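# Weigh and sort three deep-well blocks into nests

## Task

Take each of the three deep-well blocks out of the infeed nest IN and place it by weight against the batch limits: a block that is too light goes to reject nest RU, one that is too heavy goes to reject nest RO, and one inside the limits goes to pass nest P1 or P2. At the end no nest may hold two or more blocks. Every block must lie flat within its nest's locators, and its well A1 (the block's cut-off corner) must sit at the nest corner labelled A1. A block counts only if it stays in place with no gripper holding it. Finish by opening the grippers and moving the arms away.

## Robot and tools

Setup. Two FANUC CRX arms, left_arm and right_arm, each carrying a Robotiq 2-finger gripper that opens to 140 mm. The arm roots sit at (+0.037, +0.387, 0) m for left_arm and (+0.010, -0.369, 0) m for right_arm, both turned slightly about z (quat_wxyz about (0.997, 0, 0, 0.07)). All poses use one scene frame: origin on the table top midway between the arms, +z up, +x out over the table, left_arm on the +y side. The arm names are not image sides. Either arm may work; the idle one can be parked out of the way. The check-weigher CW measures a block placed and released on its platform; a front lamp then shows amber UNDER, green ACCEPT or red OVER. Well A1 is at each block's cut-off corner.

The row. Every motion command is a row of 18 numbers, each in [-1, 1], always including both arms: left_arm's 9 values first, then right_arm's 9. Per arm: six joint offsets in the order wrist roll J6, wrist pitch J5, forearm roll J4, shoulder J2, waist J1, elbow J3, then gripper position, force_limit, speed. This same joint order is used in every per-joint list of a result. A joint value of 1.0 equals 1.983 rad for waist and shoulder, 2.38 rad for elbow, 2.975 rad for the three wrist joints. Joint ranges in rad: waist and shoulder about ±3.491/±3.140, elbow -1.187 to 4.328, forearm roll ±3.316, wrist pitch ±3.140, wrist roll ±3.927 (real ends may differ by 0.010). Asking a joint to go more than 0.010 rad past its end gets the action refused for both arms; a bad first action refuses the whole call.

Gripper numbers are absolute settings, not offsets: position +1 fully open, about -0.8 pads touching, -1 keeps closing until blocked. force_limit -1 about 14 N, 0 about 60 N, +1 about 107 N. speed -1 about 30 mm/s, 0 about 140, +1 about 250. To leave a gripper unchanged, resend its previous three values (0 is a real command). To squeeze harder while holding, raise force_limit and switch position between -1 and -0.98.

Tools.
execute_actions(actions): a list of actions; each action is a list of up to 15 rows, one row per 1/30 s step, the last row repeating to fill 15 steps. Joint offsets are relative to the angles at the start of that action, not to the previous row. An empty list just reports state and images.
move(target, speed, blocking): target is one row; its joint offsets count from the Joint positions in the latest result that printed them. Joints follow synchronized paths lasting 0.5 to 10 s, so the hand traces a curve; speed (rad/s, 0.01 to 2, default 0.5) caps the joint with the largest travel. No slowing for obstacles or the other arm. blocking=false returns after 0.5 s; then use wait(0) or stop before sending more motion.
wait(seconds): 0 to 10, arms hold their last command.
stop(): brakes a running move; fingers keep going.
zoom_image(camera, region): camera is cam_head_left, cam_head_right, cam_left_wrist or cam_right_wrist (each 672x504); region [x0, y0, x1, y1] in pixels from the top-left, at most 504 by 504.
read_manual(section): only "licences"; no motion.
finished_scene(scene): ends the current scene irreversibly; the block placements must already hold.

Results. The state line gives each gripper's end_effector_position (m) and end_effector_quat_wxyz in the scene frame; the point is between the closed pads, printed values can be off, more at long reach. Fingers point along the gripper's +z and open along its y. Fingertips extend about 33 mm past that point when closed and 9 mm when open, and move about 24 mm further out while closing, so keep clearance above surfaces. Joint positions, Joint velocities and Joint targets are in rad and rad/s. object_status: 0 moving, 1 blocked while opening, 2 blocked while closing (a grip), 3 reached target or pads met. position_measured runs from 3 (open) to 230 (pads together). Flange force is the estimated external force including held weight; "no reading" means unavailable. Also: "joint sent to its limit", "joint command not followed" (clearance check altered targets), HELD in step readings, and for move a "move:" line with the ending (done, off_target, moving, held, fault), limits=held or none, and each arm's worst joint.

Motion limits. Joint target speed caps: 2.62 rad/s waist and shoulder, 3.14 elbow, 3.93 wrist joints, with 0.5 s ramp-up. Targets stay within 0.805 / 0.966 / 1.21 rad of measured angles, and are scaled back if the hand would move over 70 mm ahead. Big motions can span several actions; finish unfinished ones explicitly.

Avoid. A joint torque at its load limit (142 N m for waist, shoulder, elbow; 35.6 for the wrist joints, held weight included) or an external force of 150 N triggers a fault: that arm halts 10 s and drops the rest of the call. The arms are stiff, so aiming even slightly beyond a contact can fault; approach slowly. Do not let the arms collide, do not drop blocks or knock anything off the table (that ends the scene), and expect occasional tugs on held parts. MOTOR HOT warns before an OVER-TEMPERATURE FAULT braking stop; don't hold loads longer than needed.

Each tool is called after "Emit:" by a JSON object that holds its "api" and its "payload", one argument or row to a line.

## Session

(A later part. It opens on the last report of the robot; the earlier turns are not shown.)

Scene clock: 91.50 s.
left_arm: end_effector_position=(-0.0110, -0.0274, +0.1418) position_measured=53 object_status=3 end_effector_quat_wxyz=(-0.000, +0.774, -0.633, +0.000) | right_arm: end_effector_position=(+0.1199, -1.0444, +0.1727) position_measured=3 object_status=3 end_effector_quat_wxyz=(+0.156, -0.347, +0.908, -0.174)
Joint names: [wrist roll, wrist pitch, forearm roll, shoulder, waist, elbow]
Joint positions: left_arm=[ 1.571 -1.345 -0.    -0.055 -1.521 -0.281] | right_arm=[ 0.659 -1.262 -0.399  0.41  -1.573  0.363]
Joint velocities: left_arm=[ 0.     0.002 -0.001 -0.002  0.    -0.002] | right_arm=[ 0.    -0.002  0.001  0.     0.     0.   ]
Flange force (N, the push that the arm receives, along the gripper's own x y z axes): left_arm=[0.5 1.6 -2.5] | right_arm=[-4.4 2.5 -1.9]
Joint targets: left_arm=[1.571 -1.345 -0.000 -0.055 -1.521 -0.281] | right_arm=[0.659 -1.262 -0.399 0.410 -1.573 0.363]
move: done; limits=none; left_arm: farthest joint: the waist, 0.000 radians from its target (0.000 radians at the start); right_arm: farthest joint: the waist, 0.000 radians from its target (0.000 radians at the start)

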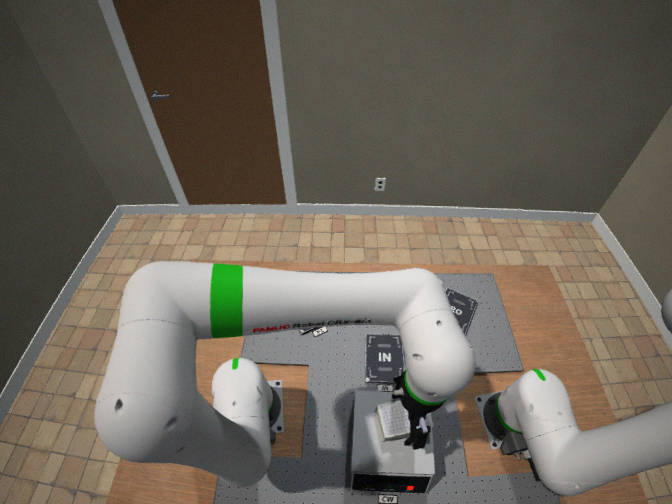

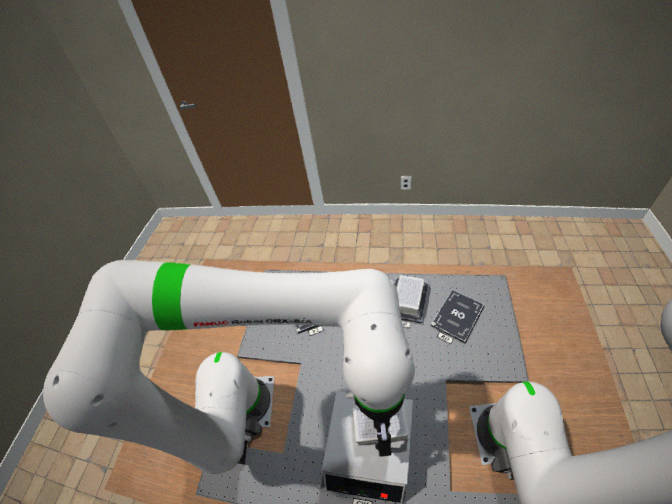

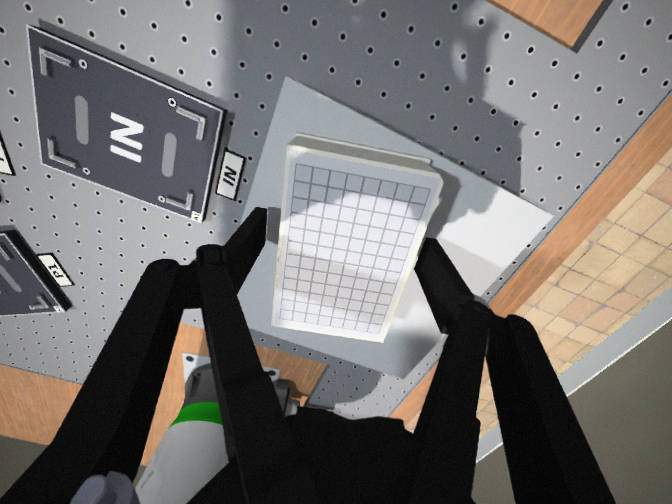

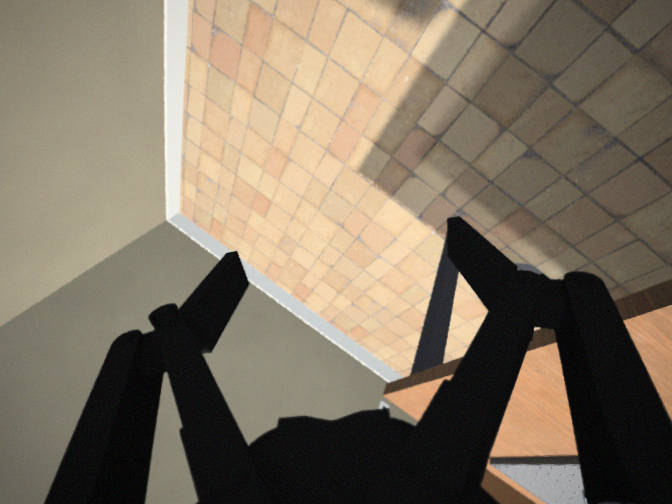

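Emit:
{"api": "move", "payload": {
  "target": [0,0,0,0,0,0,-1,0,0,0,0,0,0,0,0,1,0,0]
}}

Emit:
{"api": "move", "payload": {
  "target": [0,-0.016,0,0,0,0.02,-1,0,0,0,0,0,0,0,0,1,0,0],
  "speed": 0.1
}}

Emit:
{"api": "move", "payload": {
  "target": [-0.93,-0.0721,0,0.4221,0.23,0.4418,-1,0,0,0,0,0,0,0,0,1,0,0],
  "speed": 0.9
}}

Scene clock: 92.40 s.
left_arm: end_effector_position=(-0.0110, -0.0274, +0.1418) position_measured=107 object_status=2 end_effector_quat_wxyz=(+0.000, +0.774, -0.633, +0.000) | right_arm: end_effector_position=(+0.1199, -1.0444, +0.1727) position_measured=3 object_status=3 end_effector_quat_wxyz=(+0.156, -0.347, +0.908, -0.174)
Joint names: [wrist roll, wrist pitch, forearm roll, shoulder, waist, elbow]
Joint positions: left_arm=[ 1.571 -1.345 -0.    -0.056 -1.521 -0.281] | right_arm=[ 0.659 -1.262 -0.399  0.41  -1.573  0.363]
Joint velocities: left_arm=[ 0.     0.     0.    -0.001  0.     0.   ] | right_arm=[ 0.     0.001 -0.     0.    -0.001 -0.   ]
Flange force (N, the push that the arm receives, along the gripper's own x y z axes): left_arm=[-3.0 -3.3 -23.4] | right_arm=[-0.6 -0.8 -2.5]
Joint targets: left_arm=[1.571 -1.345 -0.000 -0.055 -1.521 -0.281] | right_arm=[0.659 -1.262 -0.399 0.410 -1.573 0.363]
move: done; limits=none; left_arm: farthest joint: the shoulder, 0.001 radians from its target (0.000 radians at the start); right_arm: farthest joint: the waist, 0.000 radians from its target (0.000 radians at the start)

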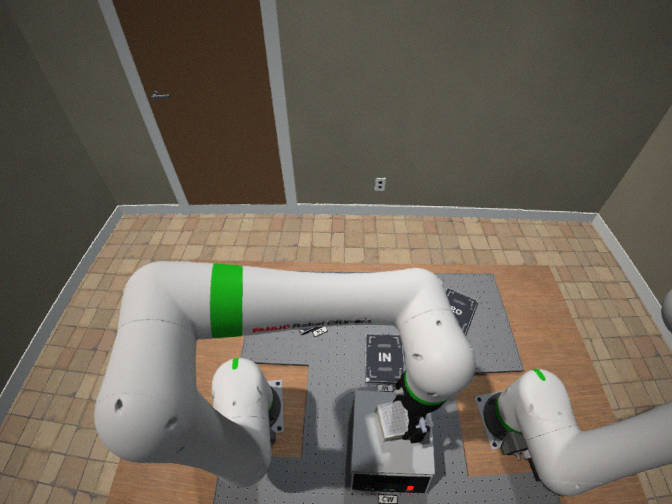

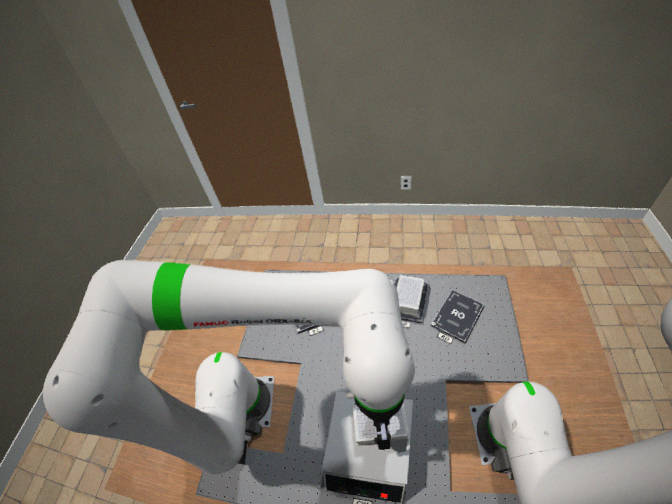

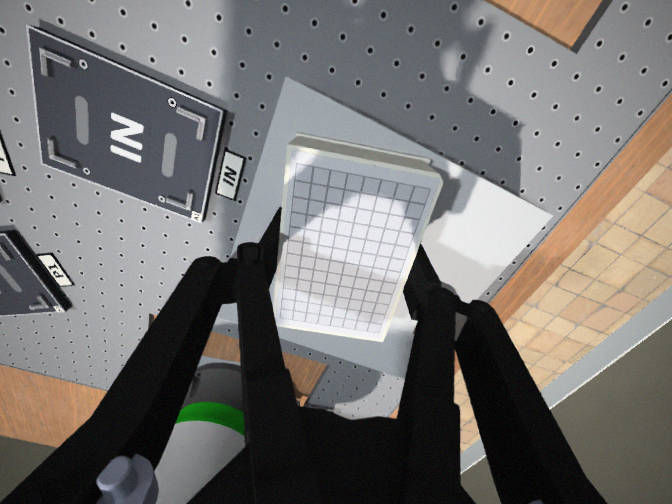

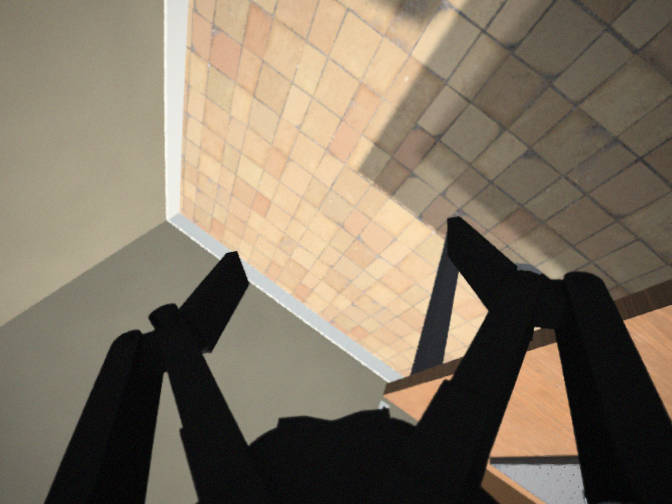

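Scene clock: 93.27 s.
left_arm: end_effector_position=(-0.0102, -0.0314, +0.1618) position_measured=107 object_status=2 end_effector_quat_wxyz=(-0.000, +0.774, -0.633, +0.000) | right_arm: end_effector_position=(+0.1199, -1.0444, +0.1727) position_measured=3 object_status=3 end_effector_quat_wxyz=(+0.156, -0.347, +0.908, -0.174)
Joint names: [wrist roll, wrist pitch, forearm roll, shoulder, waist, elbow]
Joint positions: left_arm=[ 1.571 -1.393 -0.    -0.055 -1.521 -0.233] | right_arm=[ 0.659 -1.262 -0.399  0.41  -1.573  0.363]
Joint velocities: left_arm=[ 0.    -0.001  0.    -0.     0.     0.002] | right_arm=[ 0.     0.    -0.     0.    -0.     0.001]
Flange force (N, the push that the arm receives, along the gripper's own x y z axes): left_arm=[-1.7 0.5 -2.0] | right_arm=[-0.2 -1.3 -2.6]
Joint targets: left_arm=[1.571 -1.393 -0.000 -0.056 -1.521 -0.233] | right_arm=[0.659 -1.262 -0.399 0.410 -1.573 0.363]
move: done; limits=none; left_arm: farthest joint: the shoulder, 0.001 radians from its target (0.000 radians at the start); right_arm: farthest joint: the waist, 0.000 radians from its target (0.000 radians at the start)

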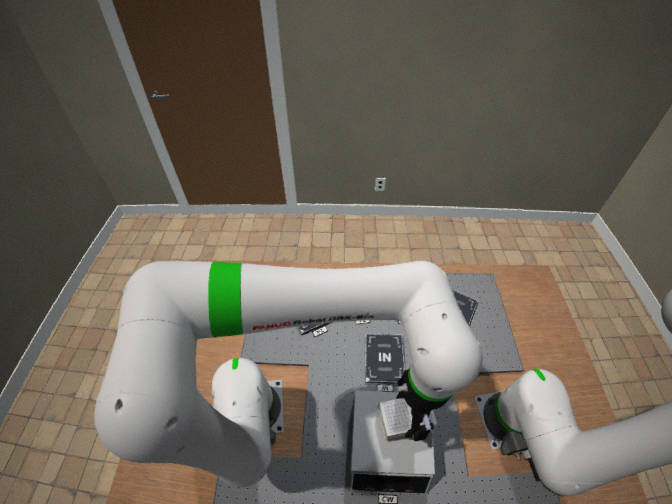

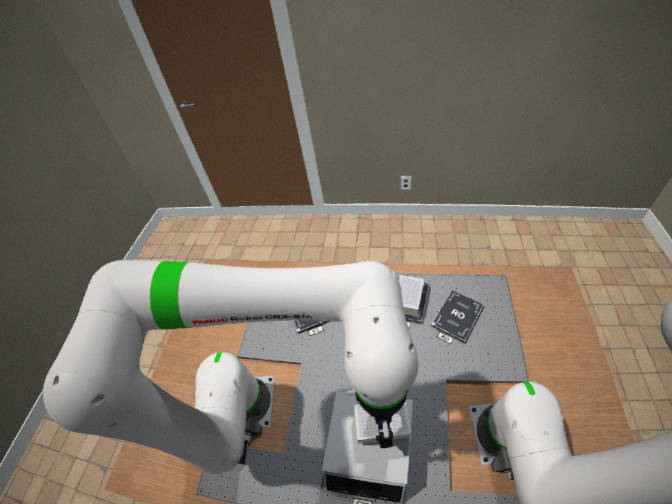

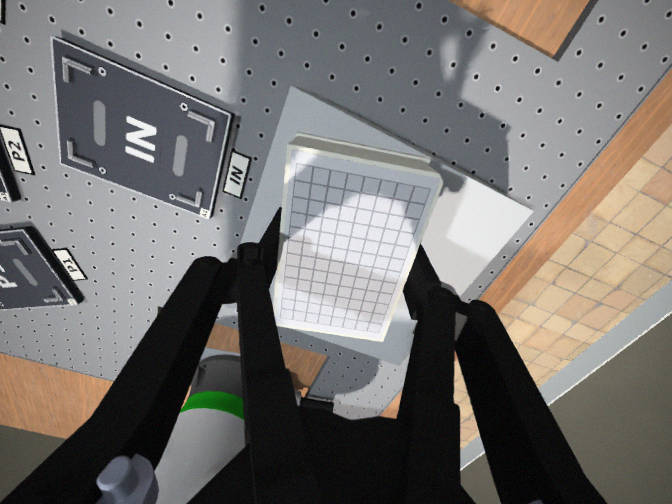

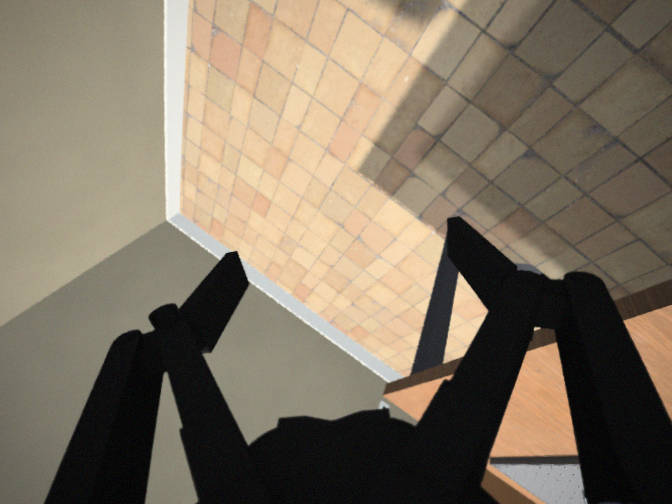

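Scene clock: 97.00 s.
left_arm: end_effector_position=(+0.3730, -0.2616, +0.1351) position_measured=107 object_status=2 end_effector_quat_wxyz=(+0.000, +0.266, +0.964, +0.000) | right_arm: end_effector_position=(+0.1199, -1.0444, +0.1727) position_measured=3 object_status=3 end_effector_quat_wxyz=(+0.156, -0.347, +0.908, -0.174)
Joint names: [wrist roll, wrist pitch, forearm roll, shoulder, waist, elbow]
Joint positions: left_arm=[-1.195 -1.607 -0.     0.782 -1.065  0.818] | right_arm=[ 0.659 -1.262 -0.399  0.41  -1.573  0.363]
Joint velocities: left_arm=[-0.002 -0.     0.001 -0.     0.     0.001] | right_arm=[-0.     0.001 -0.001  0.    -0.    -0.001]
Flange force (N, the push that the arm receives, along the gripper's own x y z axes): left_arm=[1.9 0.3 -1.4] | right_arm=[-3.2 1.6 -3.1]
Joint targets: left_arm=[-1.196 -1.607 -0.000 0.782 -1.065 0.818] | right_arm=[0.659 -1.262 -0.399 0.410 -1.573 0.363]
move: done; limits=none; left_arm: farthest joint: the waist, 0.000 radians from its target (0.456 radians at the start); right_arm: farthest joint: the waist, 0.000 radians from its target (0.000 radians at the start)

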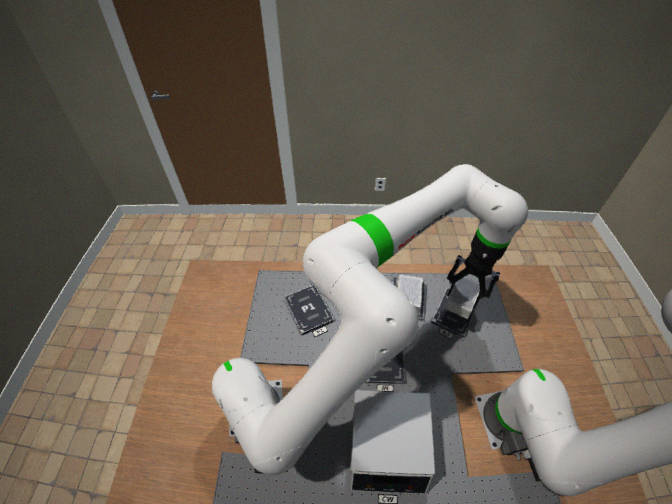

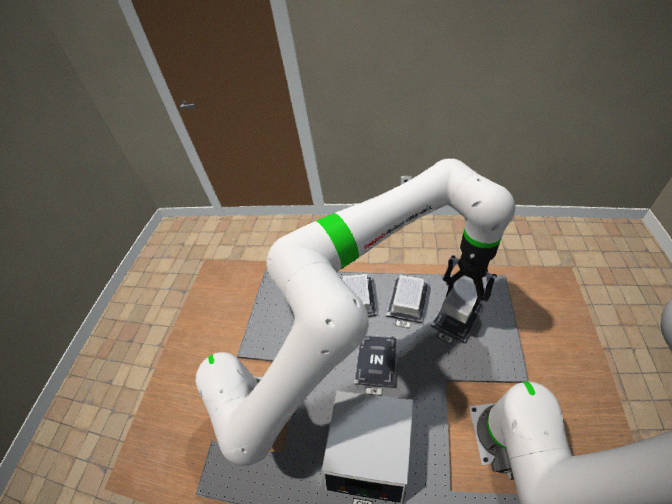

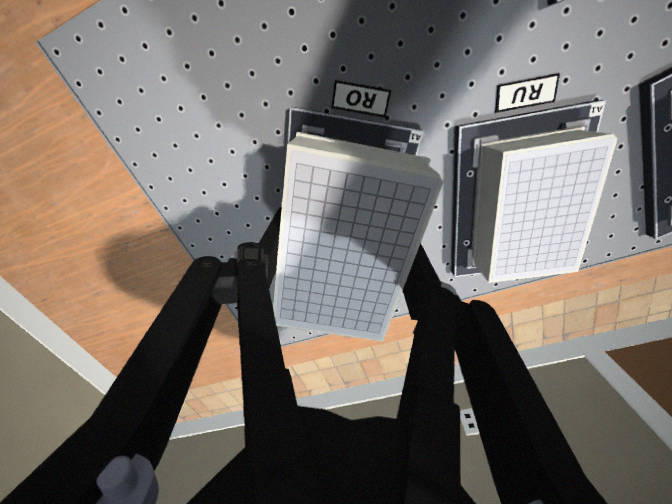

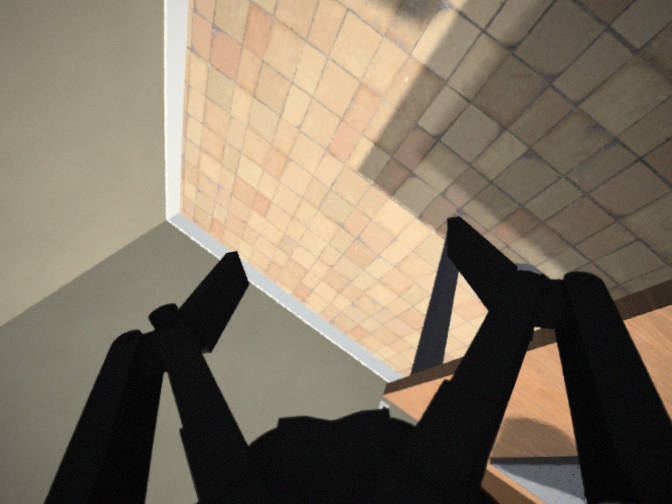

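Emit:
{"api": "move", "payload": {
  "target": [-0.0015,0.0446,0,0.0136,0.0018,-0.0443,-1,0,0,0,0,0,0,0,0,1,0,0],
  "speed": 0.1
}}

Emit:
{"api": "zoom_image", "payload": {
  "camera": "cam_left_wrist",
  "region": [240,70,500,220]
}}

Scene clock: 98.93 s.
left_arm: end_effector_position=(+0.3791, -0.2652, +0.0704) position_measured=107 object_status=2 end_effector_quat_wxyz=(+0.000, +0.267, +0.964, -0.000) | right_arm: end_effector_position=(+0.1199, -1.0444, +0.1727) position_measured=3 object_status=3 end_effector_quat_wxyz=(+0.156, -0.347, +0.908, -0.174)
Joint names: [wrist roll, wrist pitch, forearm roll, shoulder, waist, elbow]
Joint positions: left_arm=[-1.2   -1.475 -0.     0.809 -1.061  0.713] | right_arm=[ 0.659 -1.262 -0.399  0.41  -1.573  0.363]
Joint velocities: left_arm=[-0.     0.002 -0.     0.001 -0.    -0.001] | right_arm=[ 0.    -0.     0.001  0.001 -0.    -0.001]
Flange force (N, the push that the arm receives, along the gripper's own x y z axes): left_arm=[2.8 1.4 -1.2] | right_arm=[0.5 -1.9 -3.5]
Joint targets: left_arm=[-1.200 -1.474 -0.000 0.809 -1.061 0.713] | right_arm=[0.659 -1.262 -0.399 0.410 -1.573 0.363]
move: done; limits=none; left_arm: farthest joint: the waist, 0.000 radians from its target (0.003 radians at the start); right_arm: farthest joint: the waist, 0.000 radians from its target (0.000 radians at the start)

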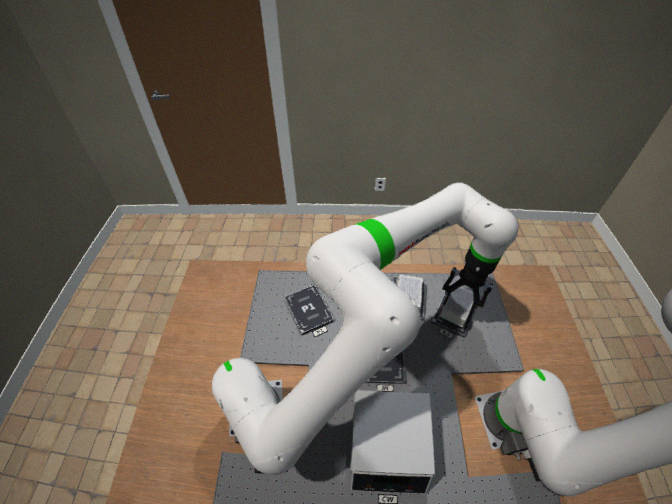

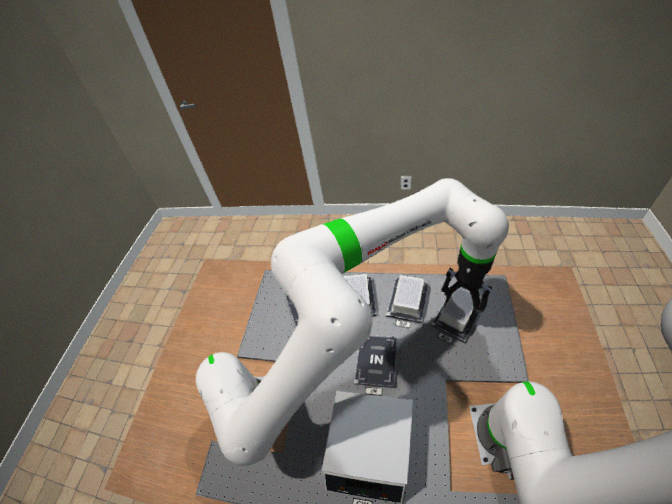

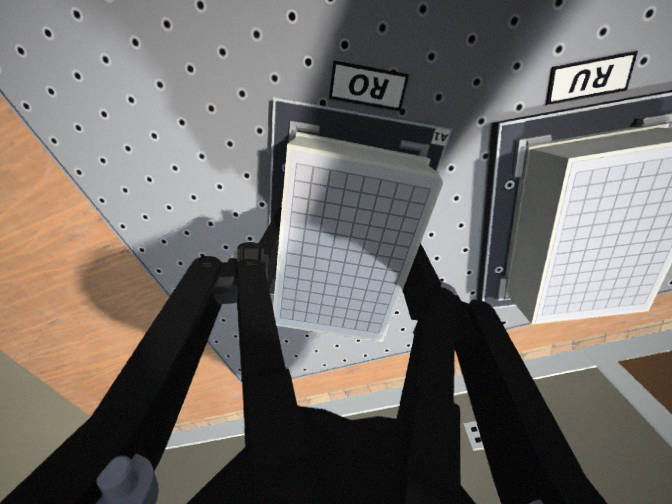

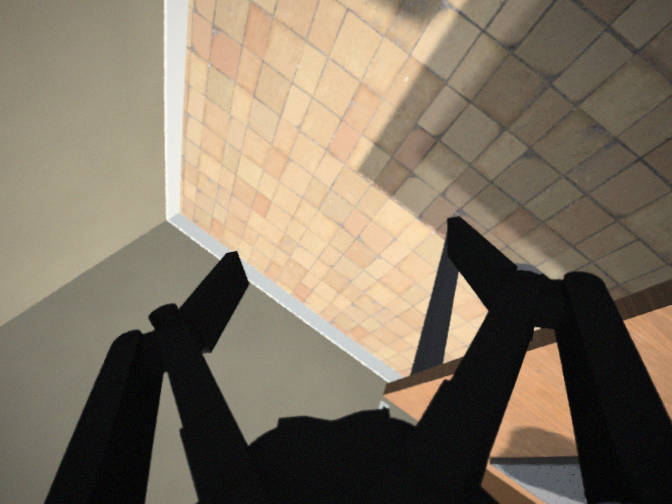

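Region (240, 70, 500, 220) of cam_left_wrist's 672x504 image, scaled by 1.938, with more detail than that image has; it fills the top 291 rows of this view, and the rest is white.

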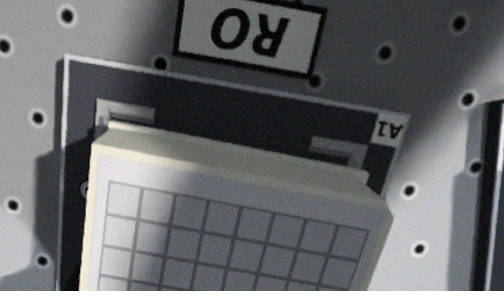

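Emit:
{"api": "move", "payload": {
  "target": [0.007,0.0036,0,0.001,0,-0.0036,-1,0,0,0,0,0,0,0,0,1,0,0],
  "speed": 0.03
}}

Emit:
{"api": "zoom_image", "payload": {
  "camera": "cam_left_wrist",
  "region": [240,70,500,220]
}}

Scene clock: 100.50 s.
left_arm: end_effector_position=(+0.3792, -0.2654, +0.0654) position_measured=107 object_status=2 end_effector_quat_wxyz=(+0.000, +0.257, +0.966, -0.000) | right_arm: end_effector_position=(+0.1199, -1.0444, +0.1727) position_measured=3 object_status=3 end_effector_quat_wxyz=(+0.156, -0.347, +0.908, -0.174)
Joint names: [wrist roll, wrist pitch, forearm roll, shoulder, waist, elbow]
Joint positions: left_arm=[-1.179 -1.464 -0.     0.811 -1.061  0.704] | right_arm=[ 0.659 -1.262 -0.399  0.41  -1.573  0.363]
Joint velocities: left_arm=[ 0.001  0.    -0.     0.001 -0.    -0.001] | right_arm=[ 0.     0.001 -0.     0.    -0.     0.001]
Flange force (N, the push that the arm receives, along the gripper's own x y z axes): left_arm=[5.3 3.0 -0.5] | right_arm=[-0.7 -0.9 -2.4]
Joint targets: left_arm=[-1.179 -1.464 -0.000 0.811 -1.061 0.704] | right_arm=[0.659 -1.262 -0.399 0.410 -1.573 0.363]
move: done; limits=none; left_arm: farthest joint: the waist, 0.000 radians from its target (0.000 radians at the start); right_arm: farthest joint: the waist, 0.000 radians from its target (0.000 radians at the start)

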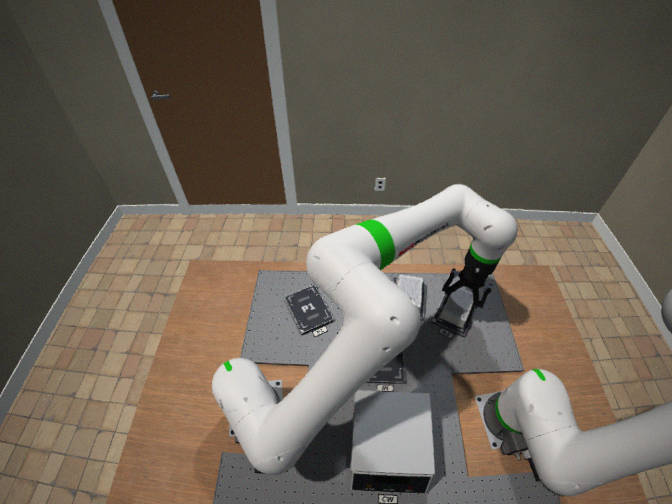

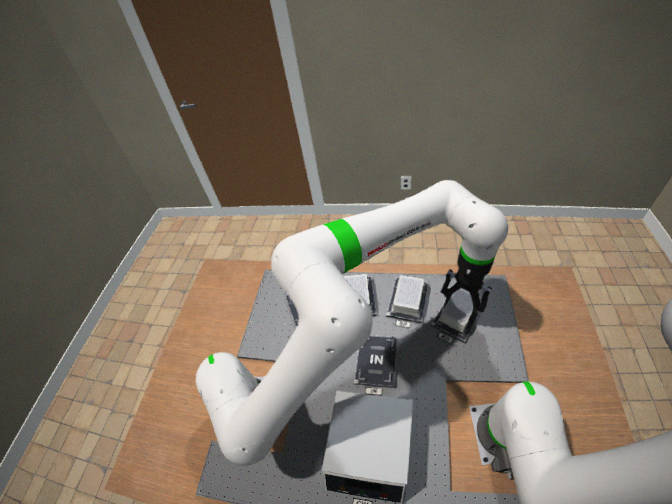

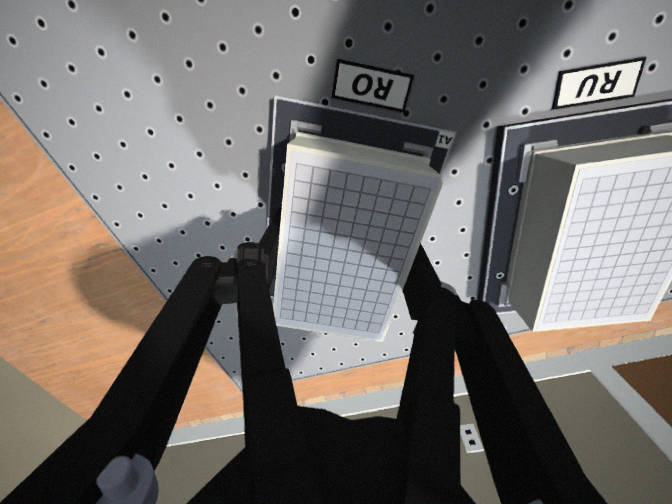

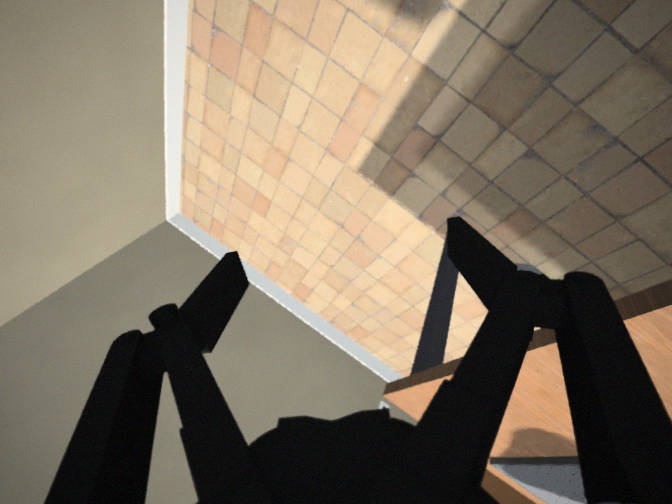

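Region (240, 70, 500, 220) of cam_left_wrist's 672x504 image, scaled by 1.938, with more detail than that image has; it fills the top 291 rows of this view, and the rest is white.

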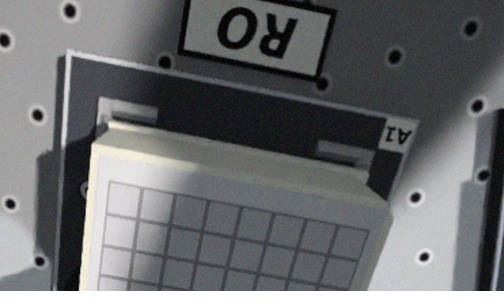

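Emit:
{"api": "move", "payload": {
  "target": [0.0007,0.0013,0,0.002,-0.001,0,-1,0,0,0,0,0,0,0,0,1,0,0],
  "speed": 0.01
}}

Emit:
{"api": "zoom_image", "payload": {
  "camera": "cam_left_wrist",
  "region": [240,70,500,220]
}}

Scene clock: 101.50 s.
left_arm: end_effector_position=(+0.3785, -0.2667, +0.0625) position_measured=107 object_status=2 end_effector_quat_wxyz=(+0.000, +0.257, +0.966, -0.000) | right_arm: end_effector_position=(+0.1199, -1.0444, +0.1727) position_measured=3 object_status=3 end_effector_quat_wxyz=(+0.156, -0.347, +0.908, -0.174)
Joint names: [wrist roll, wrist pitch, forearm roll, shoulder, waist, elbow]
Joint positions: left_arm=[-1.177 -1.46  -0.     0.814 -1.063  0.704] | right_arm=[ 0.659 -1.262 -0.399  0.41  -1.573  0.363]
Joint velocities: left_arm=[ 0.    -0.    -0.001  0.002 -0.001 -0.001] | right_arm=[-0.     0.001  0.001  0.     0.    -0.   ]
Flange force (N, the push that the arm receives, along the gripper's own x y z axes): left_arm=[3.8 1.2 -1.5] | right_arm=[0.4 -0.5 -2.6]
Joint targets: left_arm=[-1.177 -1.460 -0.000 0.815 -1.063 0.704] | right_arm=[0.659 -1.262 -0.399 0.410 -1.573 0.363]
move: done; limits=none; left_arm: farthest joint: the waist, 0.000 radians from its target (0.002 radians at the start); right_arm: farthest joint: the waist, 0.000 radians from its target (0.000 radians at the start)

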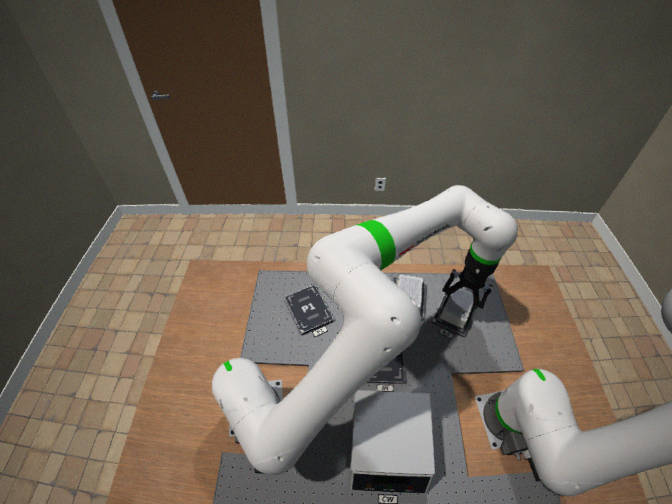

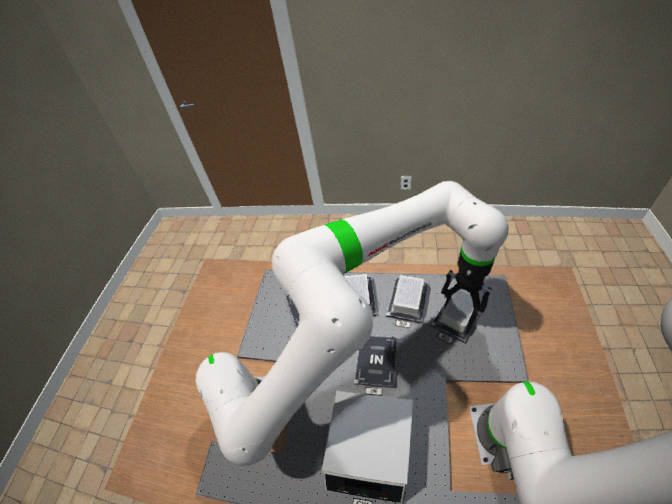

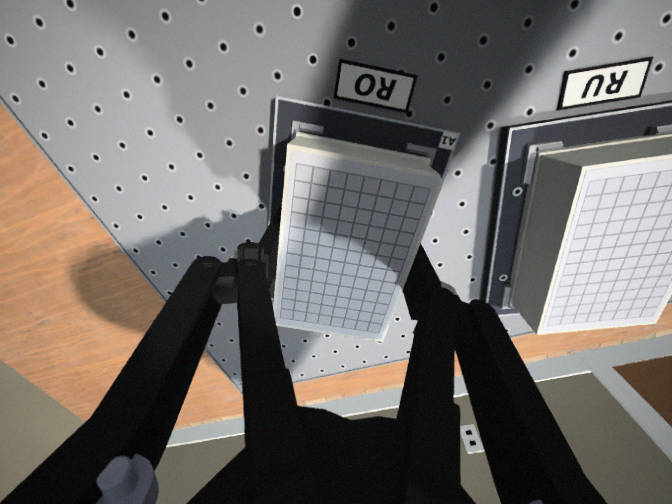

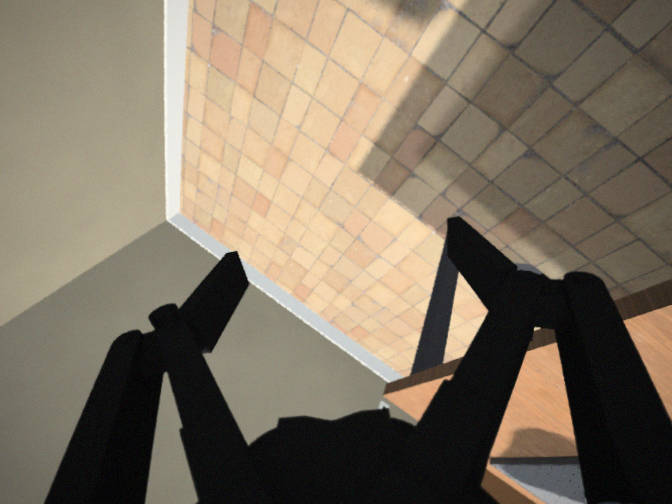

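Region (240, 70, 500, 220) of cam_left_wrist's 672x504 image, scaled by 1.938, with more detail than that image has; it fills the top 291 rows of this view, and the rest is white.

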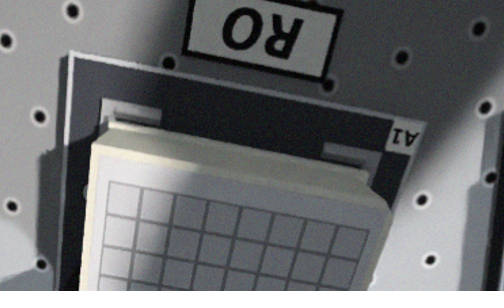

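Emit:
{"api": "move", "payload": {
  "target": [0,0.0042,0,0.0011,0,-0.0043,-1,0,0,0,0,0,0,0,0,1,0,0],
  "speed": 0.012
}}

Emit:
{"api": "zoom_image", "payload": {
  "camera": "cam_left_wrist",
  "region": [240,70,500,220]
}}

Scene clock: 102.93 s.
left_arm: end_effector_position=(+0.3785, -0.2667, +0.0567) position_measured=107 object_status=2 end_effector_quat_wxyz=(+0.000, +0.257, +0.966, -0.000) | right_arm: end_effector_position=(+0.1199, -1.0444, +0.1727) position_measured=3 object_status=3 end_effector_quat_wxyz=(+0.156, -0.347, +0.908, -0.174)
Joint names: [wrist roll, wrist pitch, forearm roll, shoulder, waist, elbow]
Joint positions: left_arm=[-1.177 -1.448 -0.     0.817 -1.063  0.694] | right_arm=[ 0.659 -1.262 -0.399  0.41  -1.573  0.363]
Joint velocities: left_arm=[-0.     0.001 -0.     0.    -0.    -0.002] | right_arm=[ 0.     0.001 -0.001 -0.    -0.     0.   ]
Flange force (N, the push that the arm receives, along the gripper's own x y z axes): left_arm=[2.5 5.3 -12.3] | right_arm=[-2.6 -0.6 -1.6]
Joint targets: left_arm=[-1.177 -1.448 -0.000 0.817 -1.063 0.694] | right_arm=[0.659 -1.262 -0.399 0.410 -1.573 0.363]
move: done; limits=none; left_arm: farthest joint: the waist, 0.000 radians from its target (0.000 radians at the start); right_arm: farthest joint: the waist, 0.000 radians from its target (0.000 radians at the start)

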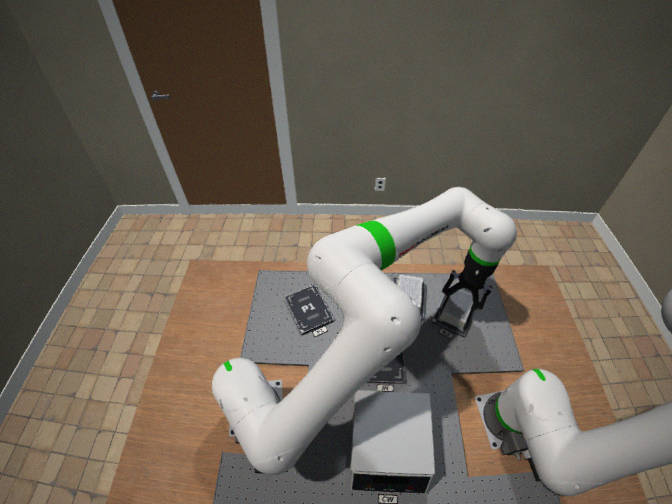

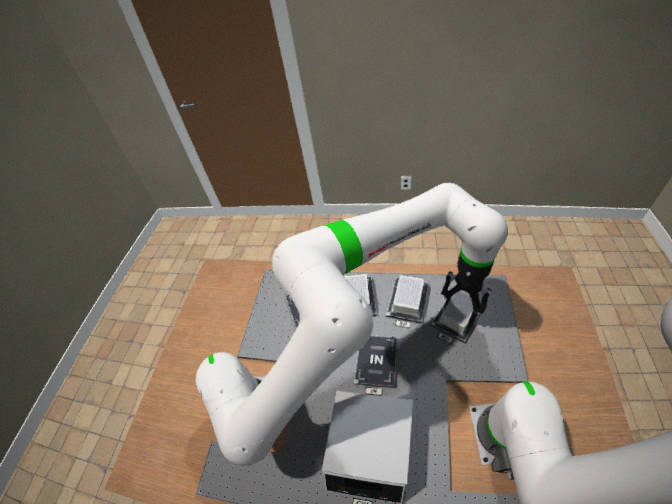

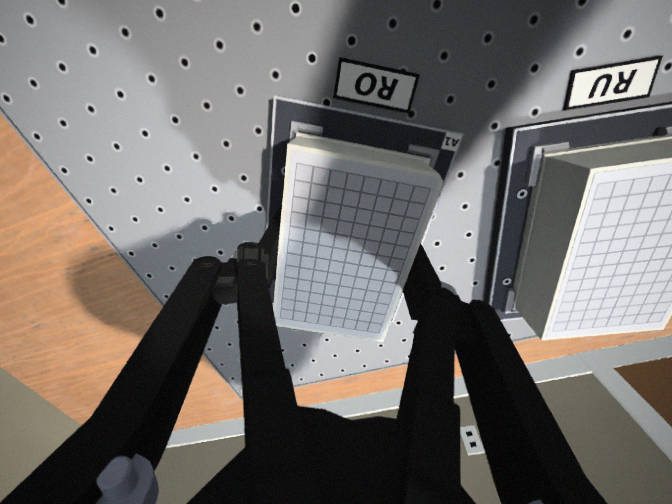

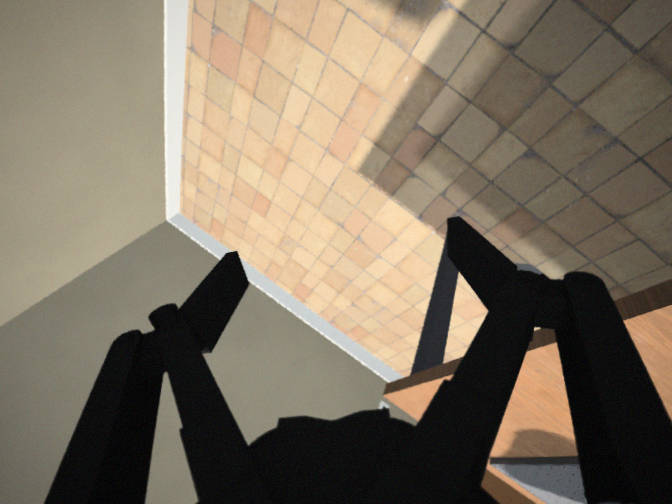

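Region (240, 70, 500, 220) of cam_left_wrist's 672x504 image, scaled by 1.938, with more detail than that image has; it fills the top 291 rows of this view, and the rest is white.

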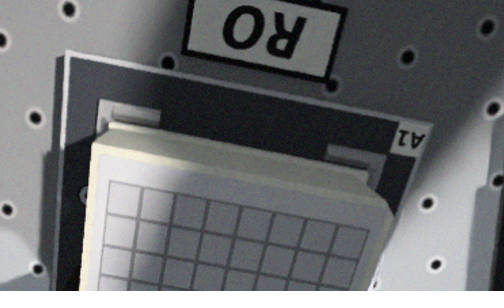

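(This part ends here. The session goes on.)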